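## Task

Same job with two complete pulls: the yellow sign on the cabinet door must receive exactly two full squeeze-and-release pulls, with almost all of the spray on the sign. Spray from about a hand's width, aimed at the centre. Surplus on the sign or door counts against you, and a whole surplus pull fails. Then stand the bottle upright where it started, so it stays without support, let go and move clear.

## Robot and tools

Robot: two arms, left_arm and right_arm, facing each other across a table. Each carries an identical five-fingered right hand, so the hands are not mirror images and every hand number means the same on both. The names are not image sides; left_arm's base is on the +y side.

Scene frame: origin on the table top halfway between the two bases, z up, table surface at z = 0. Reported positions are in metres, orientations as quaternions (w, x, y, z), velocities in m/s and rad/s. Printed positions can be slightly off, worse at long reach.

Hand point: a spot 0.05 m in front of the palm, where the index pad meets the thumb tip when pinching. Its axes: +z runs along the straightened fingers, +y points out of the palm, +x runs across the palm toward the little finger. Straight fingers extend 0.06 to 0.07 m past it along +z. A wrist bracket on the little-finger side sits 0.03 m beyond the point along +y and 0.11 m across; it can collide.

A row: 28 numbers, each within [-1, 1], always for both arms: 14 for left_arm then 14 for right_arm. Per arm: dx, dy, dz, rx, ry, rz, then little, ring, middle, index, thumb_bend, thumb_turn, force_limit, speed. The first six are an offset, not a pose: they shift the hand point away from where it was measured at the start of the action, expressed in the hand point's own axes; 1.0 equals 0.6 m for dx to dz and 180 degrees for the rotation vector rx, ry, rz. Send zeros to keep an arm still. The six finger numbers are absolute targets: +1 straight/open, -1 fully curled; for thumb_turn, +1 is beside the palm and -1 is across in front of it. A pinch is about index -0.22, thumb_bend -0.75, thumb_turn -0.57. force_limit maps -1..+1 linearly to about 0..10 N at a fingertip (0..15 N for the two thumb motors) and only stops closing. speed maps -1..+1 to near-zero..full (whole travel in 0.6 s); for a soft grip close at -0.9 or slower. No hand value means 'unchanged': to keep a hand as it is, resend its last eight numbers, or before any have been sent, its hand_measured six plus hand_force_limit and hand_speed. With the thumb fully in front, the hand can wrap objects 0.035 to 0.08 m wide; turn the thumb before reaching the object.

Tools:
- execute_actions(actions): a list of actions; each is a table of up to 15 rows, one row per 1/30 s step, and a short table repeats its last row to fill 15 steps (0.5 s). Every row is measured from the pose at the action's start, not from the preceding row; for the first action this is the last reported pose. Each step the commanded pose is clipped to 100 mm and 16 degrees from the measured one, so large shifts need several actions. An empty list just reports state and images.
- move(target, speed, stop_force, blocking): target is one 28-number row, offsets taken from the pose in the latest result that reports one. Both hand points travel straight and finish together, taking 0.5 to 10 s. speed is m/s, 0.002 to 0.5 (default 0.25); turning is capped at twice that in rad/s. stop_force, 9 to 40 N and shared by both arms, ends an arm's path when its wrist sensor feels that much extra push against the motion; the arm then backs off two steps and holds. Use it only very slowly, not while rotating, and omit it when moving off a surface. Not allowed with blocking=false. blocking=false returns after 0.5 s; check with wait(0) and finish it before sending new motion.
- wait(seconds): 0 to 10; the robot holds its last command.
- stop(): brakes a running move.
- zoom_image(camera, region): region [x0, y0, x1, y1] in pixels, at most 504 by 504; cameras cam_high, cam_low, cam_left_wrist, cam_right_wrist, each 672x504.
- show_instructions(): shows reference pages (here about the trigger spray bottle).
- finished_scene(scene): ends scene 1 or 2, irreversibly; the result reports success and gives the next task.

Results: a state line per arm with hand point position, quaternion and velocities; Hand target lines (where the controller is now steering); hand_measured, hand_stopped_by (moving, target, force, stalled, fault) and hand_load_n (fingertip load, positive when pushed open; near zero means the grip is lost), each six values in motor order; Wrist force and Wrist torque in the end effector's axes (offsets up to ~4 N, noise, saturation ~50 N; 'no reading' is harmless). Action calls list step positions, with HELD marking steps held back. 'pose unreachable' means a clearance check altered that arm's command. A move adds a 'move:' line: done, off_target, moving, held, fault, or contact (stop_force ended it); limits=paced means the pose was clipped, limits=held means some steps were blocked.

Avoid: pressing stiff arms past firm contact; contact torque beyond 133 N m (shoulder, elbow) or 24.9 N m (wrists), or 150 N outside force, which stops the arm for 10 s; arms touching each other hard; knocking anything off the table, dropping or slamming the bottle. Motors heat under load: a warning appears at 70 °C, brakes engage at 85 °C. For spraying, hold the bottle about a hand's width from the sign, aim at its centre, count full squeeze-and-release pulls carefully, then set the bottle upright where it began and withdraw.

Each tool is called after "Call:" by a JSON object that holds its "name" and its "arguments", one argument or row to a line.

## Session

Call:
{"name": "execute_actions", "arguments": {
  "actions": []
}}

Scene clock: 0.00 s.
left_arm: end_effector_position=(+0.2631, +0.4324, +0.4808) hand_measured=(+1.000, +1.000, +1.000, +1.000, +1.000, +1.000) hand_load_n=(+0.0, +0.0, +0.0, +0.0, +0.0, +0.0) hand_stopped_by=(target, target, target, target, target, target) hand_force_limit=0.00 hand_speed=-0.80 end_effector_quat_wxyz=(+0.009, +0.379, +0.925, -0.009) end_effector_velocity=(+0.000, -0.000, +0.000) end_effector_angular_velocity=(-0.000, -0.000, +0.000) | right_arm: end_effector_position=(+0.1083, -0.2465, +0.4760) hand_measured=(+1.000, +1.000, +1.000, +1.000, +1.000, +1.000) hand_load_n=(+0.0, +0.0, +0.0, +0.0, +0.0, +0.0) hand_stopped_by=(target, target, target, target, target, target) hand_force_limit=0.00 hand_speed=-0.80 end_effector_quat_wxyz=(+0.012, -0.332, +0.943, -0.003) end_effector_velocity=(-0.000, -0.000, -0.000) end_effector_angular_velocity=(-0.001, +0.001, -0.001)
Joint positions: left_arm=[ 0.553 -1.727  1.332  1.94   1.572 -1.875] | right_arm=[-1.202 -1.702  1.324  1.925  1.578 -1.875]
Joint velocities: left_arm=[-0.     0.    -0.001  0.    -0.    -0.   ] | right_arm=[0.    0.    0.001 0.    0.001 0.001]
Motor temperatures (°C, as the motors report them): left_arm=[27 29 25 32 34 32] | right_arm=[28 26 25 33 39 39]
Wrist force (N, on the end effector, along its own x y z axes, offset not removed): no reading
Wrist torque (N m, same axes, about the end effector's origin, offset not removed): no reading
Hand target (left_arm): +0.263, +0.432, +0.481; +0.009, +0.379, +0.925, -0.009
Hand target (right_arm): +0.108, -0.247, +0.476; +0.012, -0.332, +0.943, -0.003

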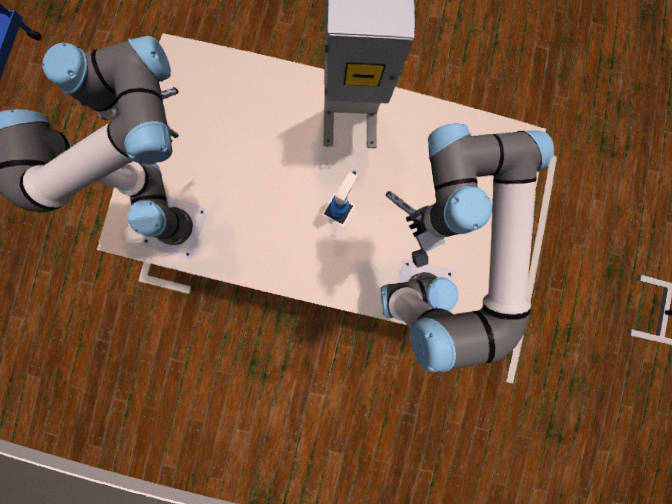

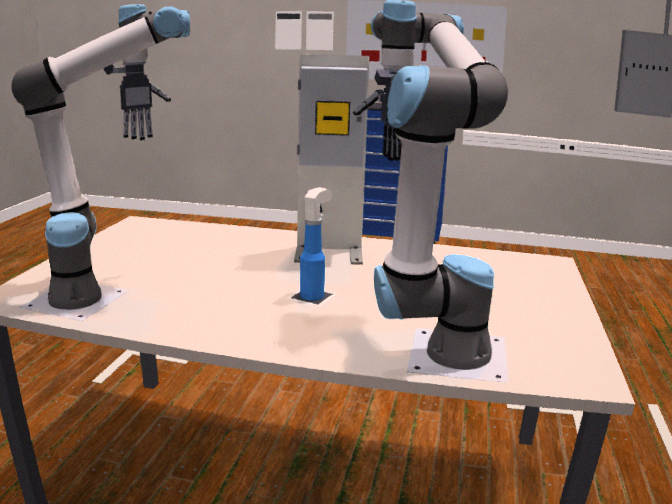

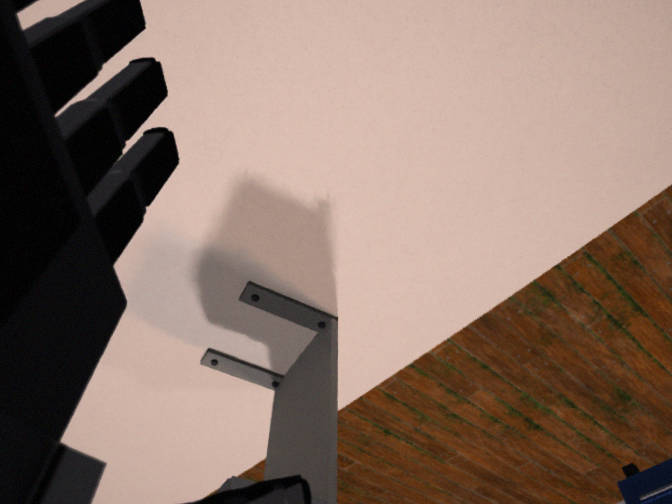

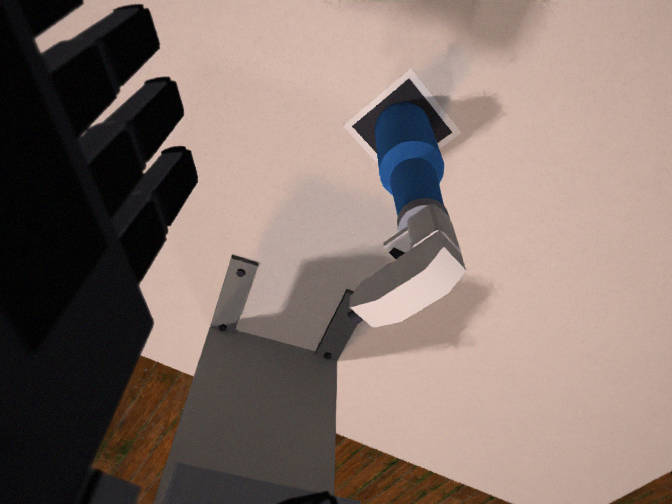

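Call:
{"name": "move", "arguments": {
  "target": [-0.31,-0.815,0.38,-0.124,-0.488,-0.124,1,1,1,1,1,-1,0,0.5,0.1,-0.45,0,0,0,0.15,1,1,1,1,1,1,0,-0.8]
}}

Call:
{"name": "zoom_image", "arguments": {
  "camera": "cam_high",
  "region": [260,160,420,280]
}}

Scene clock: 4.33 s.
left_arm: end_effector_position=(+0.0545, -0.0505, +0.2608) hand_measured=(+1.000, +1.000, +1.000, +1.000, +1.000, -1.000) hand_load_n=(+0.0, +0.0, +0.0, +0.0, +0.0, +0.0) hand_stopped_by=(target, target, target, target, target, target) hand_force_limit=0.00 hand_speed=0.50 end_effector_quat_wxyz=(+0.704, +0.091, +0.696, -0.106) end_effector_velocity=(+0.000, +0.000, +0.001) end_effector_angular_velocity=(-0.008, -0.010, +0.003) | right_arm: end_effector_position=(+0.2303, -0.4958, +0.4789) hand_measured=(+1.000, +1.000, +1.000, +1.000, +1.000, +1.000) hand_load_n=(+0.0, +0.0, +0.0, +0.0, +0.0, +0.0) hand_stopped_by=(target, target, target, target, target, target) hand_force_limit=0.00 hand_speed=-0.80 end_effector_quat_wxyz=(+0.013, -0.102, +0.995, -0.002) end_effector_velocity=(+0.000, -0.000, +0.000) end_effector_angular_velocity=(+0.001, -0.000, -0.001)
Joint positions: left_arm=[-0.483 -0.685  1.569  2.308  0.266 -4.781] | right_arm=[-2.357 -1.719  1.333  1.937  1.553 -2.558]
Joint velocities: left_arm=[ 0.002 -0.002  0.012  0.033  0.002 -0.047] | right_arm=[-0.001  0.001 -0.     0.    -0.001  0.001]
Motor temperatures (°C, as the motors report them): left_arm=[27 29 25 32 34 32] | right_arm=[28 26 25 33 39 39]
Wrist force (N, on the end effector, along its own x y z axes, offset not removed): left_arm=[-1.3 1.5 0.9] | right_arm=[1.1 -1.0 -1.9]
Wrist torque (N m, same axes, about the end effector's origin, offset not removed): left_arm=[0.14 0.03 -0.27] | right_arm=[0.03 -0.10 -0.23]
Hand target (left_arm): +0.054, -0.050, +0.261; +0.704, +0.091, +0.696, -0.107
Hand target (right_arm): +0.230, -0.496, +0.479; +0.013, -0.102, +0.995, -0.002
Off the commanded pose (left_arm): 0.002 m, 0 deg.
Off the commanded pose (right_arm): 0.001 m, 0 deg.
move: done

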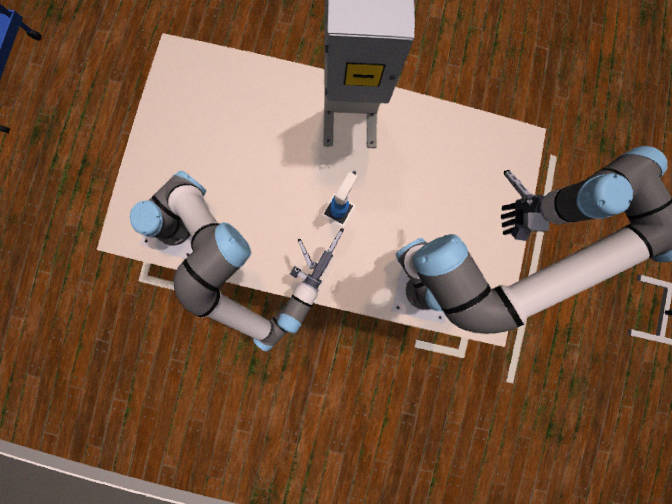

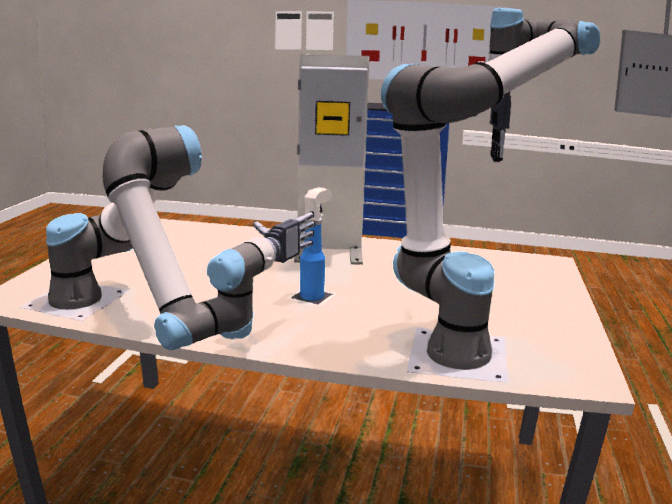

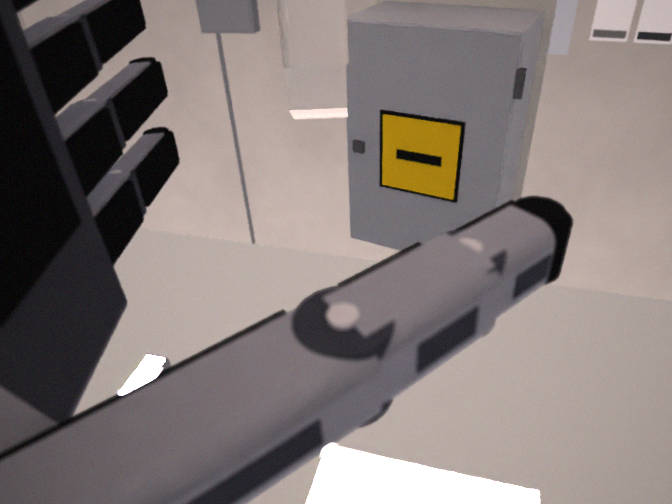

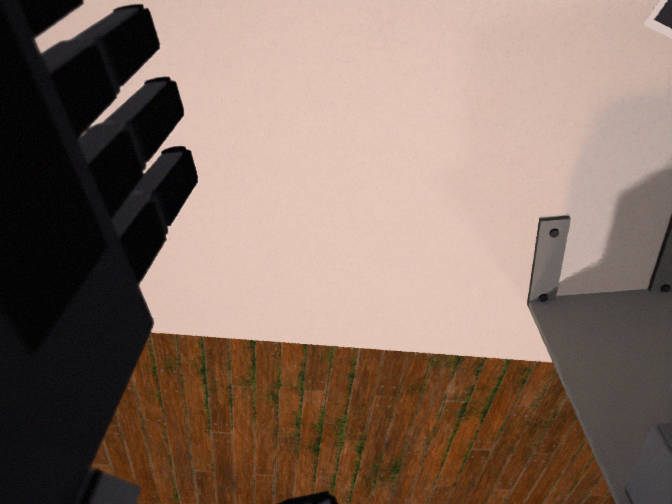

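Region (260, 160, 420, 280) of cam_high's 672x504 image, scaled by 3.150, with more detail than that image has; it fills the top 378 rows of this view, and the rest is white.

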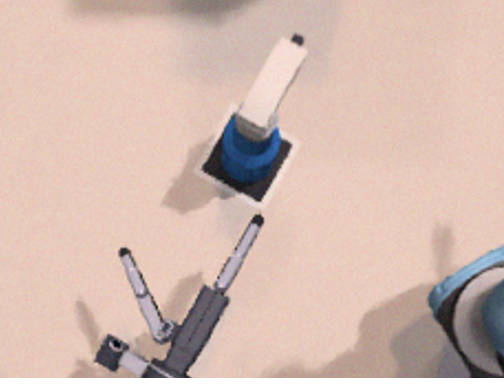

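Call:
{"name": "move", "arguments": {
  "target": [0,0,0,0,0.0045,0.006,1,1,1,1,1,-1,0,0.5,0,0,0,0,0,0,1,1,1,1,1,1,0,-0.8]
}}

Call:
{"name": "move", "arguments": {
  "target": [0.022,0,0.265,0,0,0,1,1,1,1,1,-1,0,0.5,0,0,0,0,0,0,1,1,1,1,1,1,0,-0.8],
  "speed": 0.1
}}

Call:
{"name": "zoom_image", "arguments": {
  "camera": "cam_high",
  "region": [280,160,400,250]
}}

Call:
{"name": "zoom_image", "arguments": {
  "camera": "cam_low",
  "region": [260,175,380,265]
}}

Scene clock: 5.20 s.
left_arm: end_effector_position=(+0.0545, -0.0505, +0.2608) hand_measured=(+1.000, +1.000, +1.000, +1.000, +1.000, -1.000) hand_load_n=(+0.0, +0.0, +0.0, +0.0, +0.0, +0.0) hand_stopped_by=(target, target, target, target, target, target) hand_force_limit=0.00 hand_speed=0.50 end_effector_quat_wxyz=(+0.700, +0.098, +0.700, -0.099) end_effector_velocity=(-0.000, +0.000, +0.000) end_effector_angular_velocity=(+0.004, +0.004, -0.000) | right_arm: end_effector_position=(+0.2303, -0.4958, +0.4789) hand_measured=(+1.000, +1.000, +1.000, +1.000, +1.000, +1.000) hand_load_n=(+0.0, +0.0, +0.0, +0.0, +0.0, +0.0) hand_stopped_by=(target, target, target, target, target, target) hand_force_limit=0.00 hand_speed=-0.80 end_effector_quat_wxyz=(+0.013, -0.102, +0.995, -0.002) end_effector_velocity=(+0.000, +0.000, -0.000) end_effector_angular_velocity=(+0.001, -0.000, -0.000)
Joint positions: left_arm=[-0.484 -0.682  1.553  2.269  0.266 -4.712] | right_arm=[-2.357 -1.719  1.333  1.937  1.553 -2.558]
Joint velocities: left_arm=[-0.     0.    -0.006 -0.014  0.     0.021] | right_arm=[ 0.001  0.     0.001 -0.    -0.001  0.001]
Motor temperatures (°C, as the motors report them): left_arm=[27 29 25 32 34 32] | right_arm=[28 26 25 33 39 39]
Wrist force (N, on the end effector, along its own x y z axes, offset not removed): left_arm=[-0.5 0.6 0.6] | right_arm=[5.0 -1.3 1.5]
Wrist torque (N m, same axes, about the end effector's origin, offset not removed): left_arm=[-0.03 -0.07 -0.26] | right_arm=[-0.34 -0.97 0.36]
Hand target (left_arm): +0.054, -0.050, +0.261; +0.700, +0.099, +0.701, -0.099
Hand target (right_arm): +0.230, -0.496, +0.479; +0.013, -0.102, +0.995, -0.002
Off the commanded pose (left_arm): 0.000 m, 0 deg.
Off the commanded pose (right_arm): 0.000 m, 0 deg.
move: done

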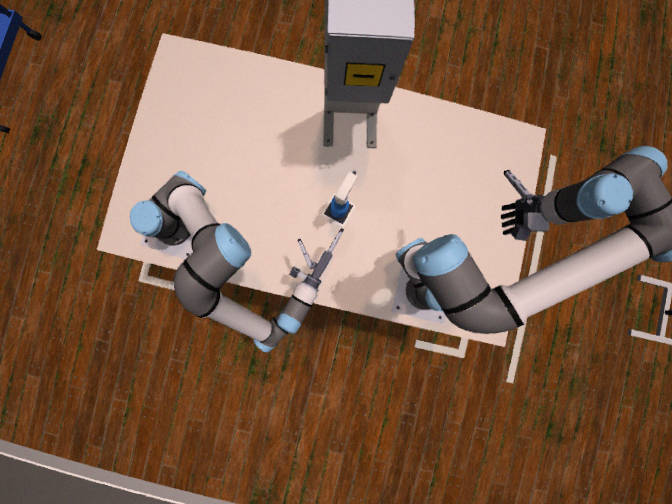

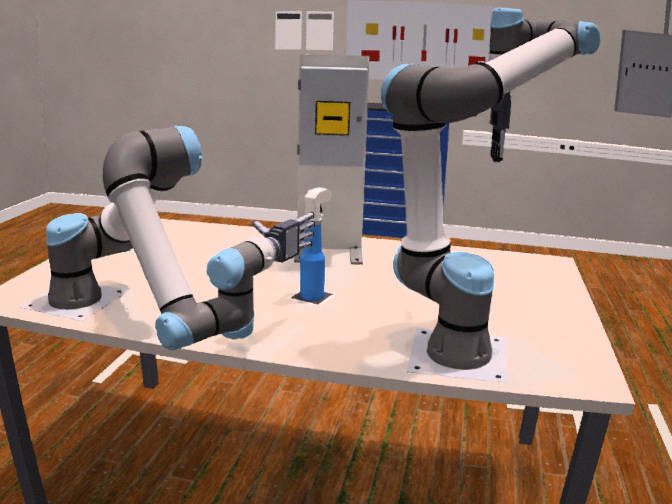

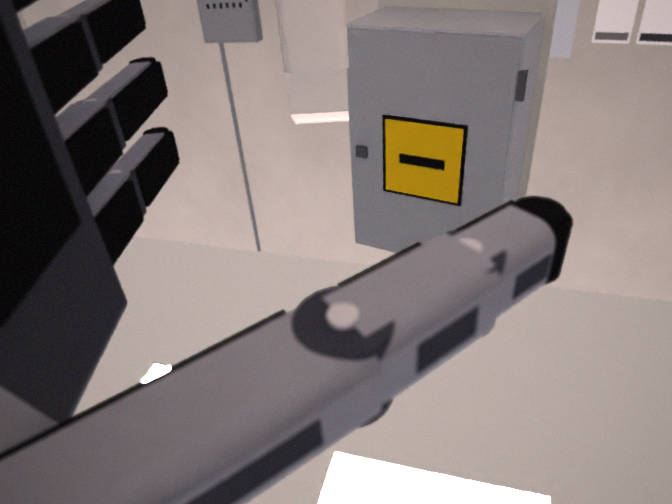

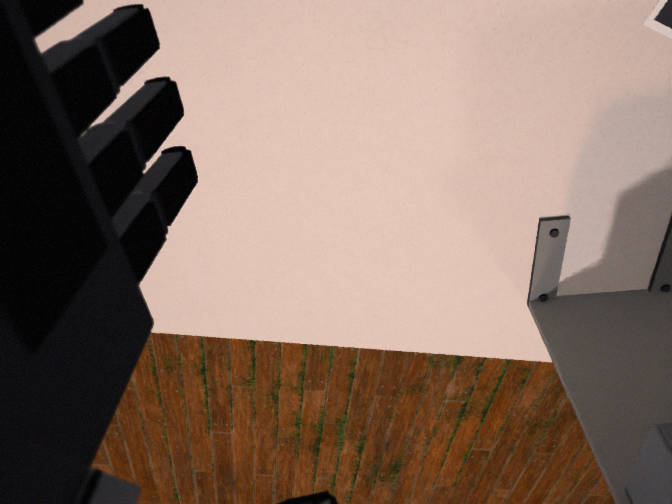

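Scene clock: 7.27 s.
left_arm: end_effector_position=(+0.2071, -0.0945, +0.2476) hand_measured=(+1.000, +1.000, +1.000, +1.000, +1.000, -1.000) hand_load_n=(+0.0, +0.0, +0.0, +0.0, +0.0, +0.0) hand_stopped_by=(target, target, target, target, target, target) hand_force_limit=0.00 hand_speed=0.50 end_effector_quat_wxyz=(+0.700, +0.098, +0.700, -0.099) end_effector_velocity=(+0.001, -0.001, -0.000) end_effector_angular_velocity=(+0.002, -0.001, -0.001) | right_arm: end_effector_position=(+0.2303, -0.4958, +0.4789) hand_measured=(+1.000, +1.000, +1.000, +1.000, +1.000, +1.000) hand_load_n=(+0.0, +0.0, +0.0, +0.0, +0.0, +0.0) hand_stopped_by=(target, target, target, target, target, target) hand_force_limit=0.00 hand_speed=-0.80 end_effector_quat_wxyz=(+0.013, -0.102, +0.995, -0.002) end_effector_velocity=(-0.000, +0.000, +0.000) end_effector_angular_velocity=(-0.000, -0.000, +0.001)
Joint positions: left_arm=[-0.216 -0.635  1.497  2.276 -0.002 -4.71 ] | right_arm=[-2.357 -1.719  1.333  1.937  1.553 -2.558]
Joint velocities: left_arm=[ 0.002  0.001 -0.001  0.002 -0.002  0.   ] | right_arm=[ 0.002 -0.    -0.     0.     0.     0.   ]
Motor temperatures (°C, as the motors report them): left_arm=[27 29 25 32 34 32] | right_arm=[28 26 25 33 39 39]
Wrist force (N, on the end effector, along its own x y z axes, offset not removed): left_arm=[-0.8 0.4 1.1] | right_arm=[2.3 -2.0 -4.3]
Wrist torque (N m, same axes, about the end effector's origin, offset not removed): left_arm=[-0.10 0.05 -0.24] | right_arm=[-0.07 -0.34 0.11]
Hand target (left_arm): +0.207, -0.095, +0.248; +0.700, +0.098, +0.700, -0.099
Hand target (right_arm): +0.230, -0.496, +0.479; +0.013, -0.102, +0.995, -0.002
Off the commanded pose (left_arm): 0.000 m, 0 deg.
Off the commanded pose (right_arm): 0.000 m, 0 deg.
move: done

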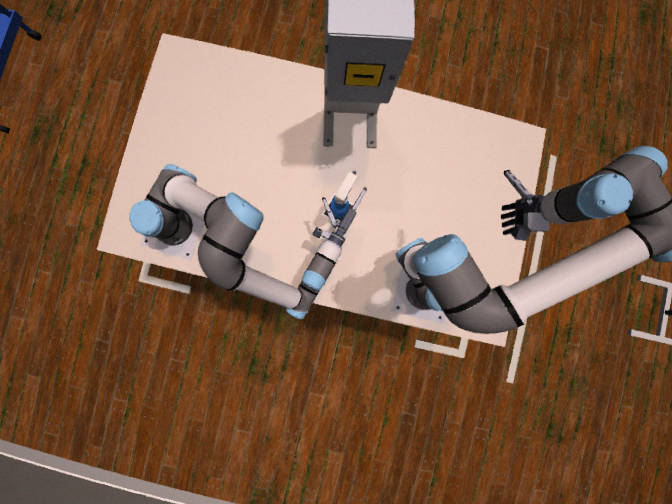

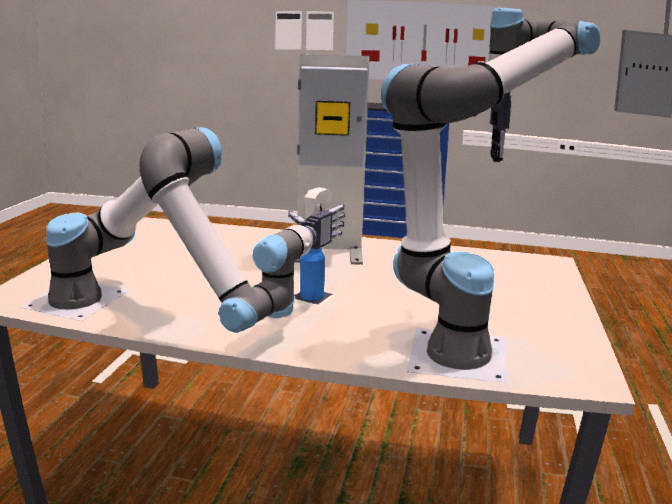

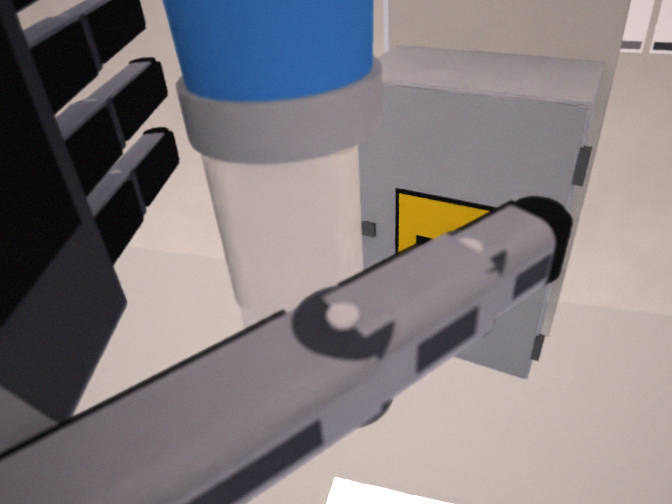

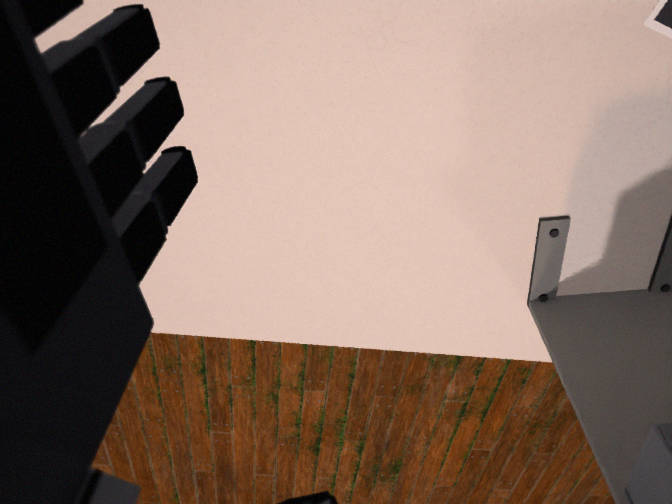

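Region (280, 160, 400, 250) of cam_high's 672x504 image, scaled by 4.200, with more detail than that image has; it fills the top 378 rows of this view, and the rest is white.

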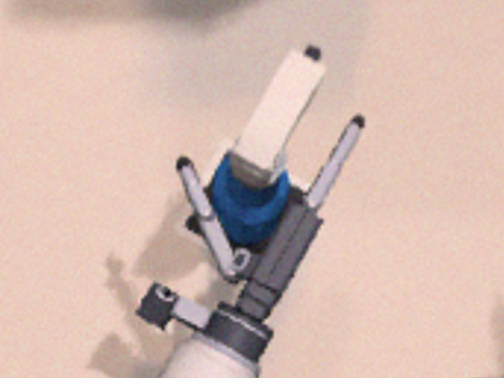

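Region (260, 175, 380, 265) of cam_low's 672x504 image, scaled by 4.200, with more detail than that image has; it fills the top 378 rows of this view, and the rest is white.

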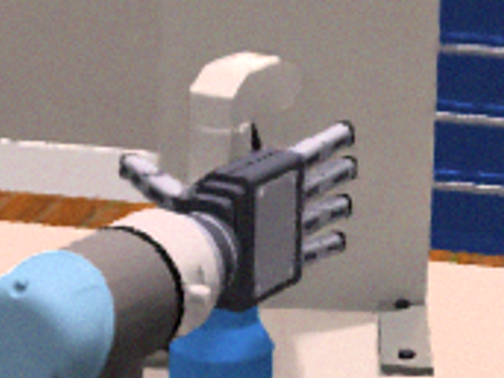

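Call:
{"name": "move", "arguments": {
  "target": [0.02,0.02,0.05,0,0,0,1,1,1,1,1,-1,0,0.5,0,0,0,0,0,0,1,1,1,1,1,1,0,-0.8],
  "speed": 0.04
}}

Call:
{"name": "zoom_image", "arguments": {
  "camera": "cam_high",
  "region": [280,160,400,250]
}}

Call:
{"name": "zoom_image", "arguments": {
  "camera": "cam_low",
  "region": [260,175,380,265]
}}

Scene clock: 8.67 s.
left_arm: end_effector_position=(+0.2391, -0.0913, +0.2356) hand_measured=(+1.000, +1.000, +1.000, +1.000, +1.000, -1.000) hand_load_n=(+0.0, +0.0, +0.0, +0.0, +0.0, +0.0) hand_stopped_by=(target, target, target, target, target, target) hand_force_limit=0.00 hand_speed=0.50 end_effector_quat_wxyz=(+0.700, +0.099, +0.700, -0.099) end_effector_velocity=(+0.002, +0.000, -0.001) end_effector_angular_velocity=(+0.002, -0.001, +0.000) | right_arm: end_effector_position=(+0.2303, -0.4958, +0.4789) hand_measured=(+1.000, +1.000, +1.000, +1.000, +1.000, +1.000) hand_load_n=(+0.0, +0.0, +0.0, +0.0, +0.0, +0.0) hand_stopped_by=(target, target, target, target, target, target) hand_force_limit=0.00 hand_speed=-0.80 end_effector_quat_wxyz=(+0.013, -0.102, +0.995, -0.002) end_effector_velocity=(+0.000, +0.000, +0.000) end_effector_angular_velocity=(-0.000, -0.001, -0.000)
Joint positions: left_arm=[-0.165 -0.621  1.511  2.254 -0.052 -4.716] | right_arm=[-2.357 -1.719  1.333  1.937  1.553 -2.558]
Joint velocities: left_arm=[ 0.003  0.003 -0.002 -0.008 -0.003  0.01 ] | right_arm=[ 0.001 -0.001 -0.     0.    -0.     0.002]
Motor temperatures (°C, as the motors report them): left_arm=[27 29 25 32 34 32] | right_arm=[28 26 25 33 39 39]
Wrist force (N, on the end effector, along its own x y z axes, offset not removed): left_arm=[-0.8 0.9 1.7] | right_arm=[-2.2 -1.7 -1.9]
Wrist torque (N m, same axes, about the end effector's origin, offset not removed): left_arm=[-0.01 -0.13 -0.33] | right_arm=[-0.10 0.51 -0.34]
Hand target (left_arm): +0.239, -0.091, +0.236; +0.700, +0.098, +0.700, -0.099
Hand target (right_arm): +0.230, -0.496, +0.479; +0.013, -0.102, +0.995, -0.002
Off the commanded pose (left_arm): 0.000 m, 0 deg.
Off the commanded pose (right_arm): 0.000 m, 0 deg.
move: done

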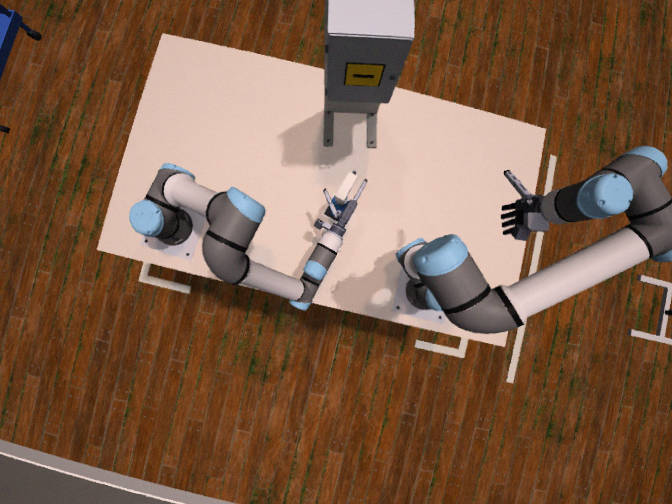

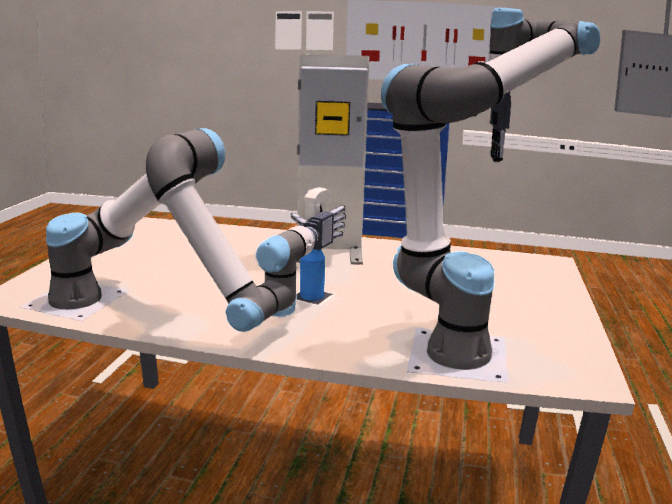

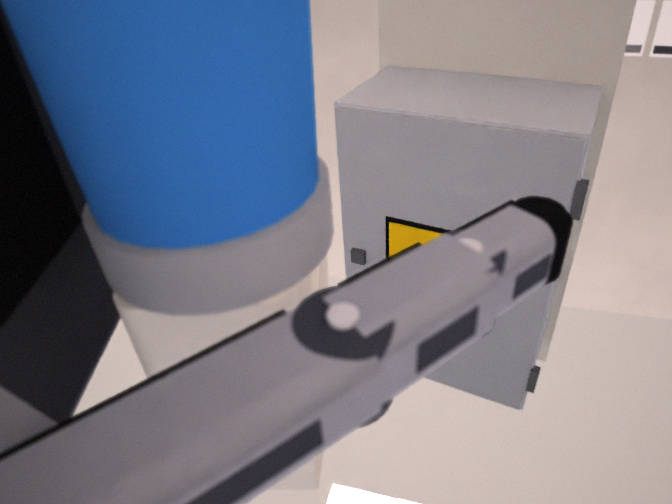

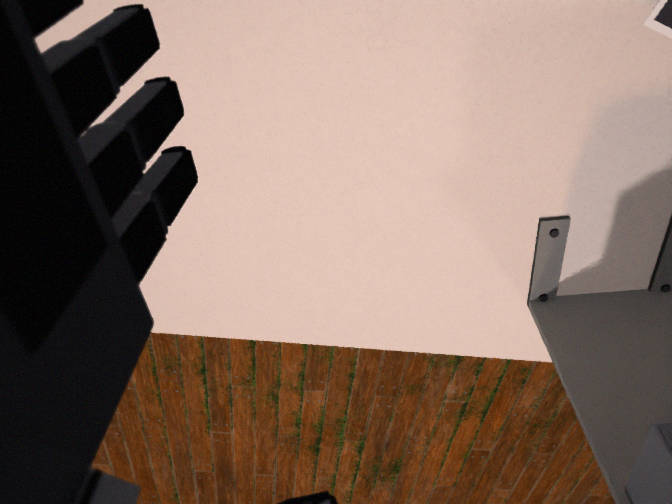

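Region (280, 160, 400, 250) of cam_high's 672x504 image, scaled by 4.200, with more detail than that image has; it fills the top 378 rows of this view, and the rest is white.

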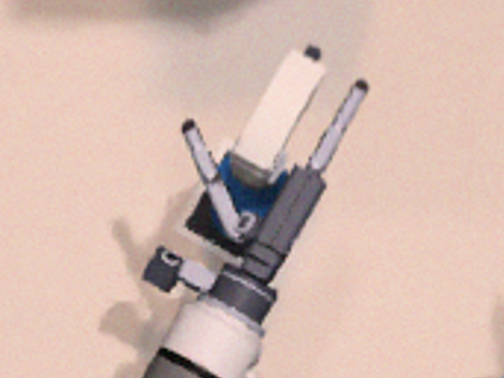

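Region (260, 175, 380, 265) of cam_low's 672x504 image, scaled by 4.200, with more detail than that image has; it fills the top 378 rows of this view, and the rest is white.

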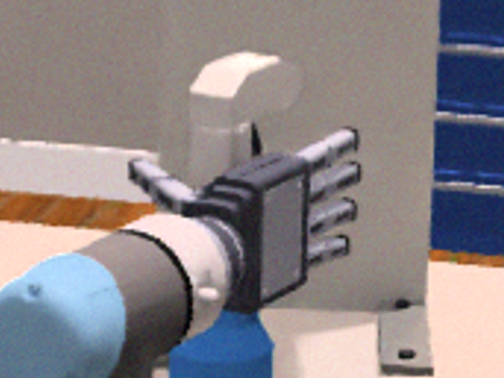

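Call:
{"name": "move", "arguments": {
  "target": [0.003,0.008,0.01,0,0,0,-1,-1,-1,0.5,-0.1,-1,0.8,-0.5,0,0,0,0,0,0,1,1,1,1,1,1,0,-0.8],
  "speed": 0.02
}}

Call:
{"name": "move", "arguments": {
  "target": [-0.26,0.05,0.19,-0.12,0,0,-1,-1,-1,0.5,-0.1,-1,0.8,-0.5,0,0,0,0,0,0,1,1,1,1,1,1,0,-0.8],
  "speed": 0.12
}}

Call:
{"name": "zoom_image", "arguments": {
  "camera": "cam_high",
  "region": [260,40,460,220]
}}

Call:
{"name": "zoom_image", "arguments": {
  "camera": "cam_low",
  "region": [240,80,420,270]
}}

Scene clock: 11.17 s.
left_arm: end_effector_position=(+0.2463, -0.0883, +0.2338) hand_measured=(-0.594, -0.596, -0.548, +0.500, -0.026, -1.000) hand_load_n=(+11.0, +11.5, +6.0, +0.0, +13.5, +2.5) hand_stopped_by=(force, force, force, target, force, target) hand_force_limit=0.80 hand_speed=-0.50 end_effector_quat_wxyz=(+0.700, +0.099, +0.700, -0.099) end_effector_velocity=(-0.001, -0.000, -0.000) end_effector_angular_velocity=(+0.002, -0.000, -0.001) | right_arm: end_effector_position=(+0.2303, -0.4958, +0.4789) hand_measured=(+1.000, +1.000, +1.000, +1.000, +1.000, +1.000) hand_load_n=(+0.0, +0.0, +0.0, +0.0, +0.0, +0.0) hand_stopped_by=(target, target, target, target, target, target) hand_force_limit=0.00 hand_speed=-0.80 end_effector_quat_wxyz=(+0.013, -0.102, +0.995, -0.002) end_effector_velocity=(+0.000, -0.000, +0.000) end_effector_angular_velocity=(-0.001, -0.001, -0.000)
Joint positions: left_arm=[-0.154 -0.622  1.521  2.245 -0.063 -4.715] | right_arm=[-2.357 -1.719  1.333  1.937  1.553 -2.558]
Joint velocities: left_arm=[-0.001  0.     0.    -0.     0.     0.001] | right_arm=[-0.001 -0.    -0.001 -0.    -0.    -0.   ]
Motor temperatures (°C, as the motors report them): left_arm=[27 29 25 32 34 32] | right_arm=[28 26 25 33 39 39]
Wrist force (N, on the end effector, along its own x y z axes, offset not removed): left_arm=[-6.2 0.7 1.7] | right_arm=[3.5 -3.8 0.4]
Wrist torque (N m, same axes, about the end effector's origin, offset not removed): left_arm=[0.06 -0.70 -0.38] | right_arm=[-0.53 -0.50 -0.33]
Hand target (left_arm): +0.246, -0.088, +0.234; +0.700, +0.099, +0.700, -0.099
Hand target (right_arm): +0.230, -0.496, +0.479; +0.013, -0.102, +0.995, -0.002
Off the commanded pose (left_arm): 0.000 m, 0 deg.
Off the commanded pose (right_arm): 0.000 m, 0 deg.
move: done

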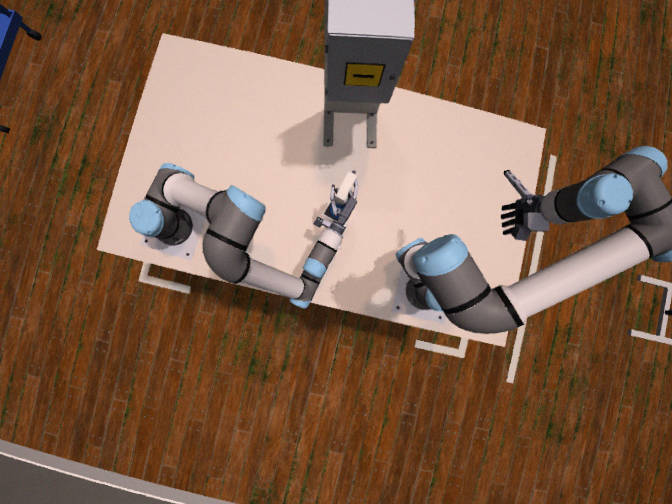

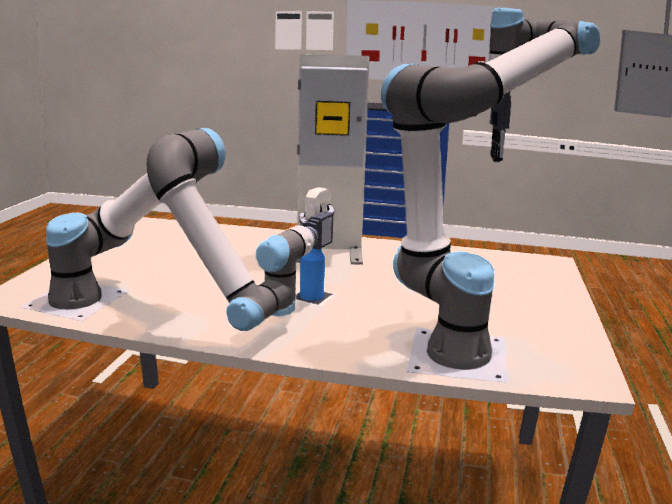

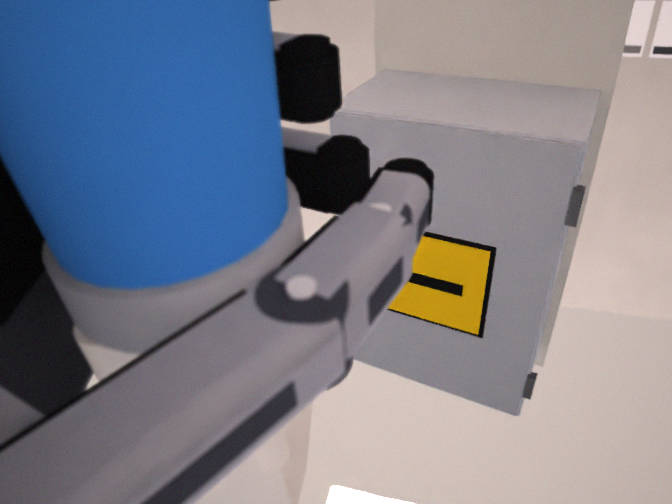

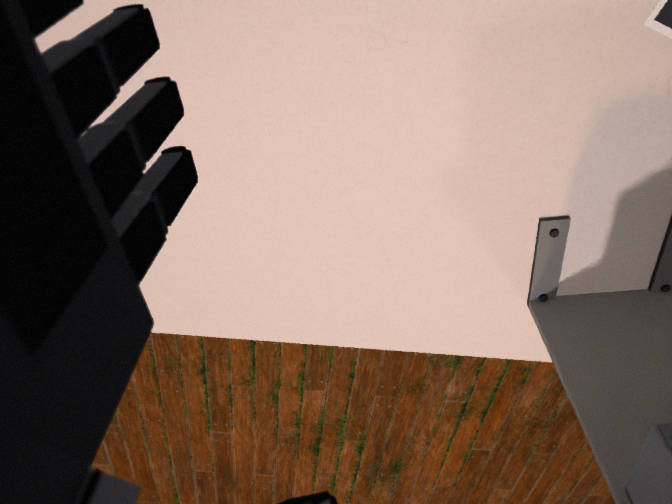

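Scene clock: 13.27 s.
left_arm: end_effector_position=(+0.3639, -0.0914, +0.3896) hand_measured=(-0.596, -0.598, -0.548, +0.500, -0.026, -1.000) hand_load_n=(+0.0, +1.0, +7.0, +0.0, +12.0, +1.5) hand_stopped_by=(force, force, force, target, force, target) hand_force_limit=0.80 hand_speed=-0.50 end_effector_quat_wxyz=(-0.706, +0.034, -0.707, -0.034) end_effector_velocity=(+0.001, -0.000, +0.002) end_effector_angular_velocity=(+0.001, -0.007, +0.004) | right_arm: end_effector_position=(+0.2303, -0.4958, +0.4789) hand_measured=(+1.000, +1.000, +1.000, +1.000, +1.000, +1.000) hand_load_n=(+0.0, +0.0, +0.0, +0.0, +0.0, +0.0) hand_stopped_by=(target, target, target, target, target, target) hand_force_limit=0.00 hand_speed=-0.80 end_effector_quat_wxyz=(+0.013, -0.102, +0.995, -0.002) end_effector_velocity=(-0.000, -0.000, +0.000) end_effector_angular_velocity=(-0.002, +0.000, -0.001)
Joint positions: left_arm=[ 0.065 -0.629  1.03   2.726  0.095 -4.699] | right_arm=[-2.357 -1.719  1.333  1.937  1.553 -2.558]
Joint velocities: left_arm=[ 0.002 -0.016  0.032  0.063  0.002 -0.078] | right_arm=[-0.     0.    -0.002  0.     0.001  0.   ]
Motor temperatures (°C, as the motors report them): left_arm=[27 29 25 32 34 32] | right_arm=[28 26 25 33 39 39]
Wrist force (N, on the end effector, along its own x y z axes, offset not removed): left_arm=[1.0 0.6 1.8] | right_arm=[0.3 -1.6 -1.2]
Wrist torque (N m, same axes, about the end effector's origin, offset not removed): left_arm=[-0.10 -0.10 -0.29] | right_arm=[-0.27 -0.04 -0.18]
Hand target (left_arm): +0.364, -0.091, +0.390; +0.706, -0.034, +0.706, +0.034
Hand target (right_arm): +0.230, -0.496, +0.479; +0.013, -0.102, +0.995, -0.002
Off the commanded pose (left_arm): 0.001 m, 0 deg.
Off the commanded pose (right_arm): 0.000 m, 0 deg.
move: done

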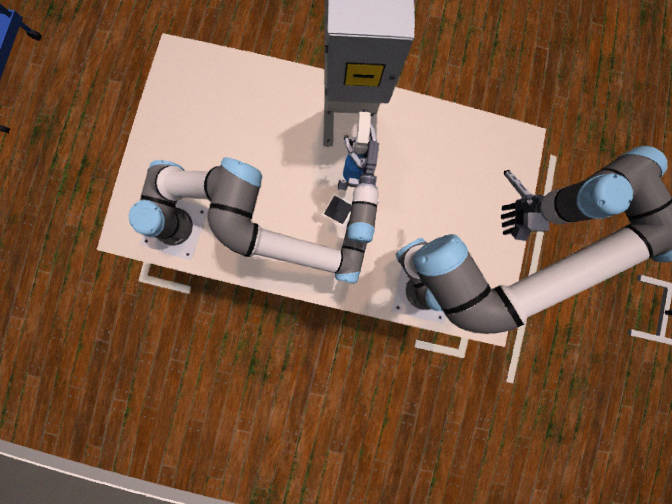

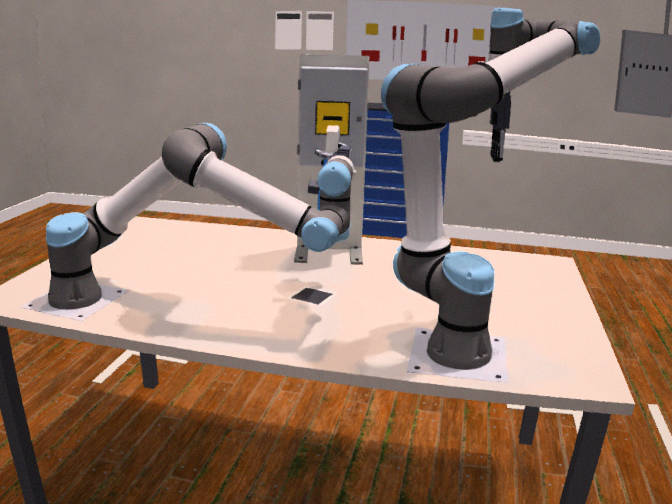

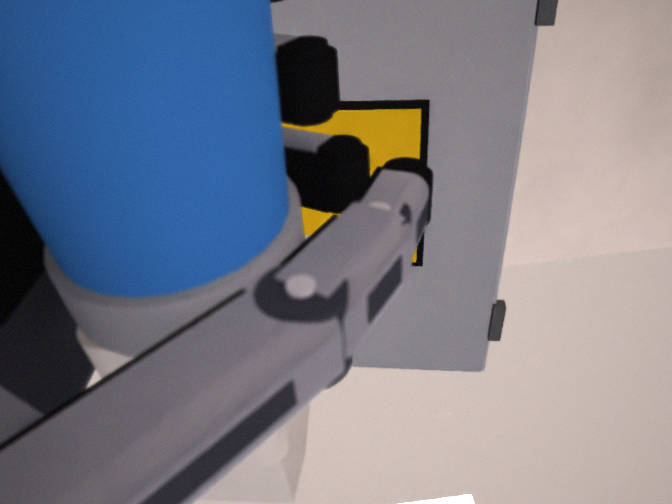

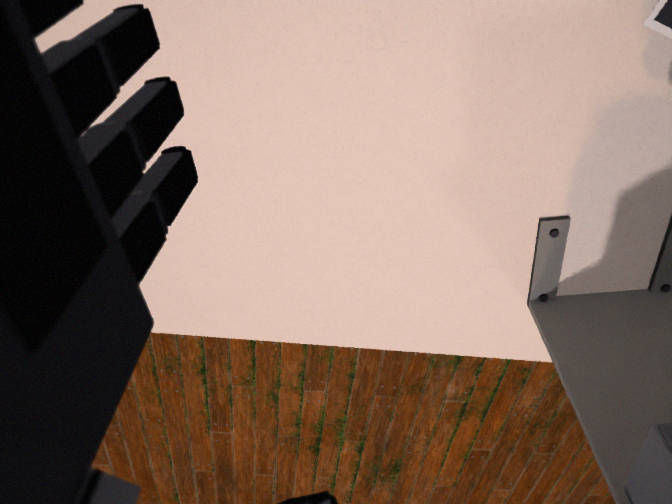

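Region (260, 40, 460, 220) of cam_high's 672x504 image, scaled by 2.520, with more detail than that image has; it fills the top 454 rows of this view, and the rest is white.

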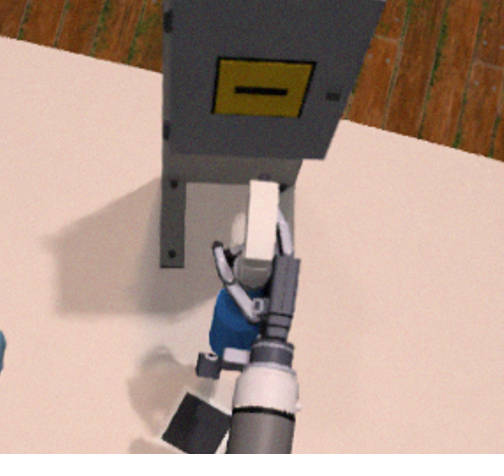

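Region (240, 80, 420, 270) of cam_low's 672x504 image, scaled by 2.653, with more detail than that image has; it fills the left 477 columns of this view, and the rest is white.

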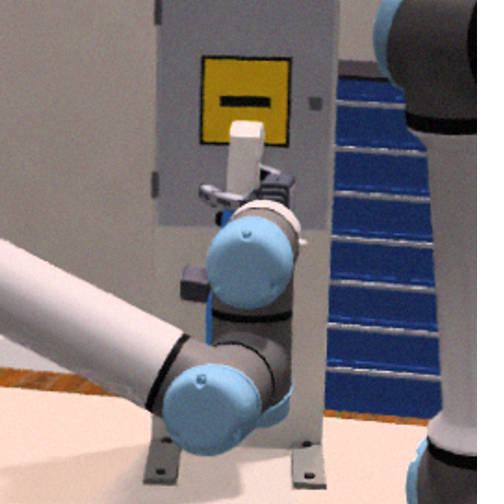

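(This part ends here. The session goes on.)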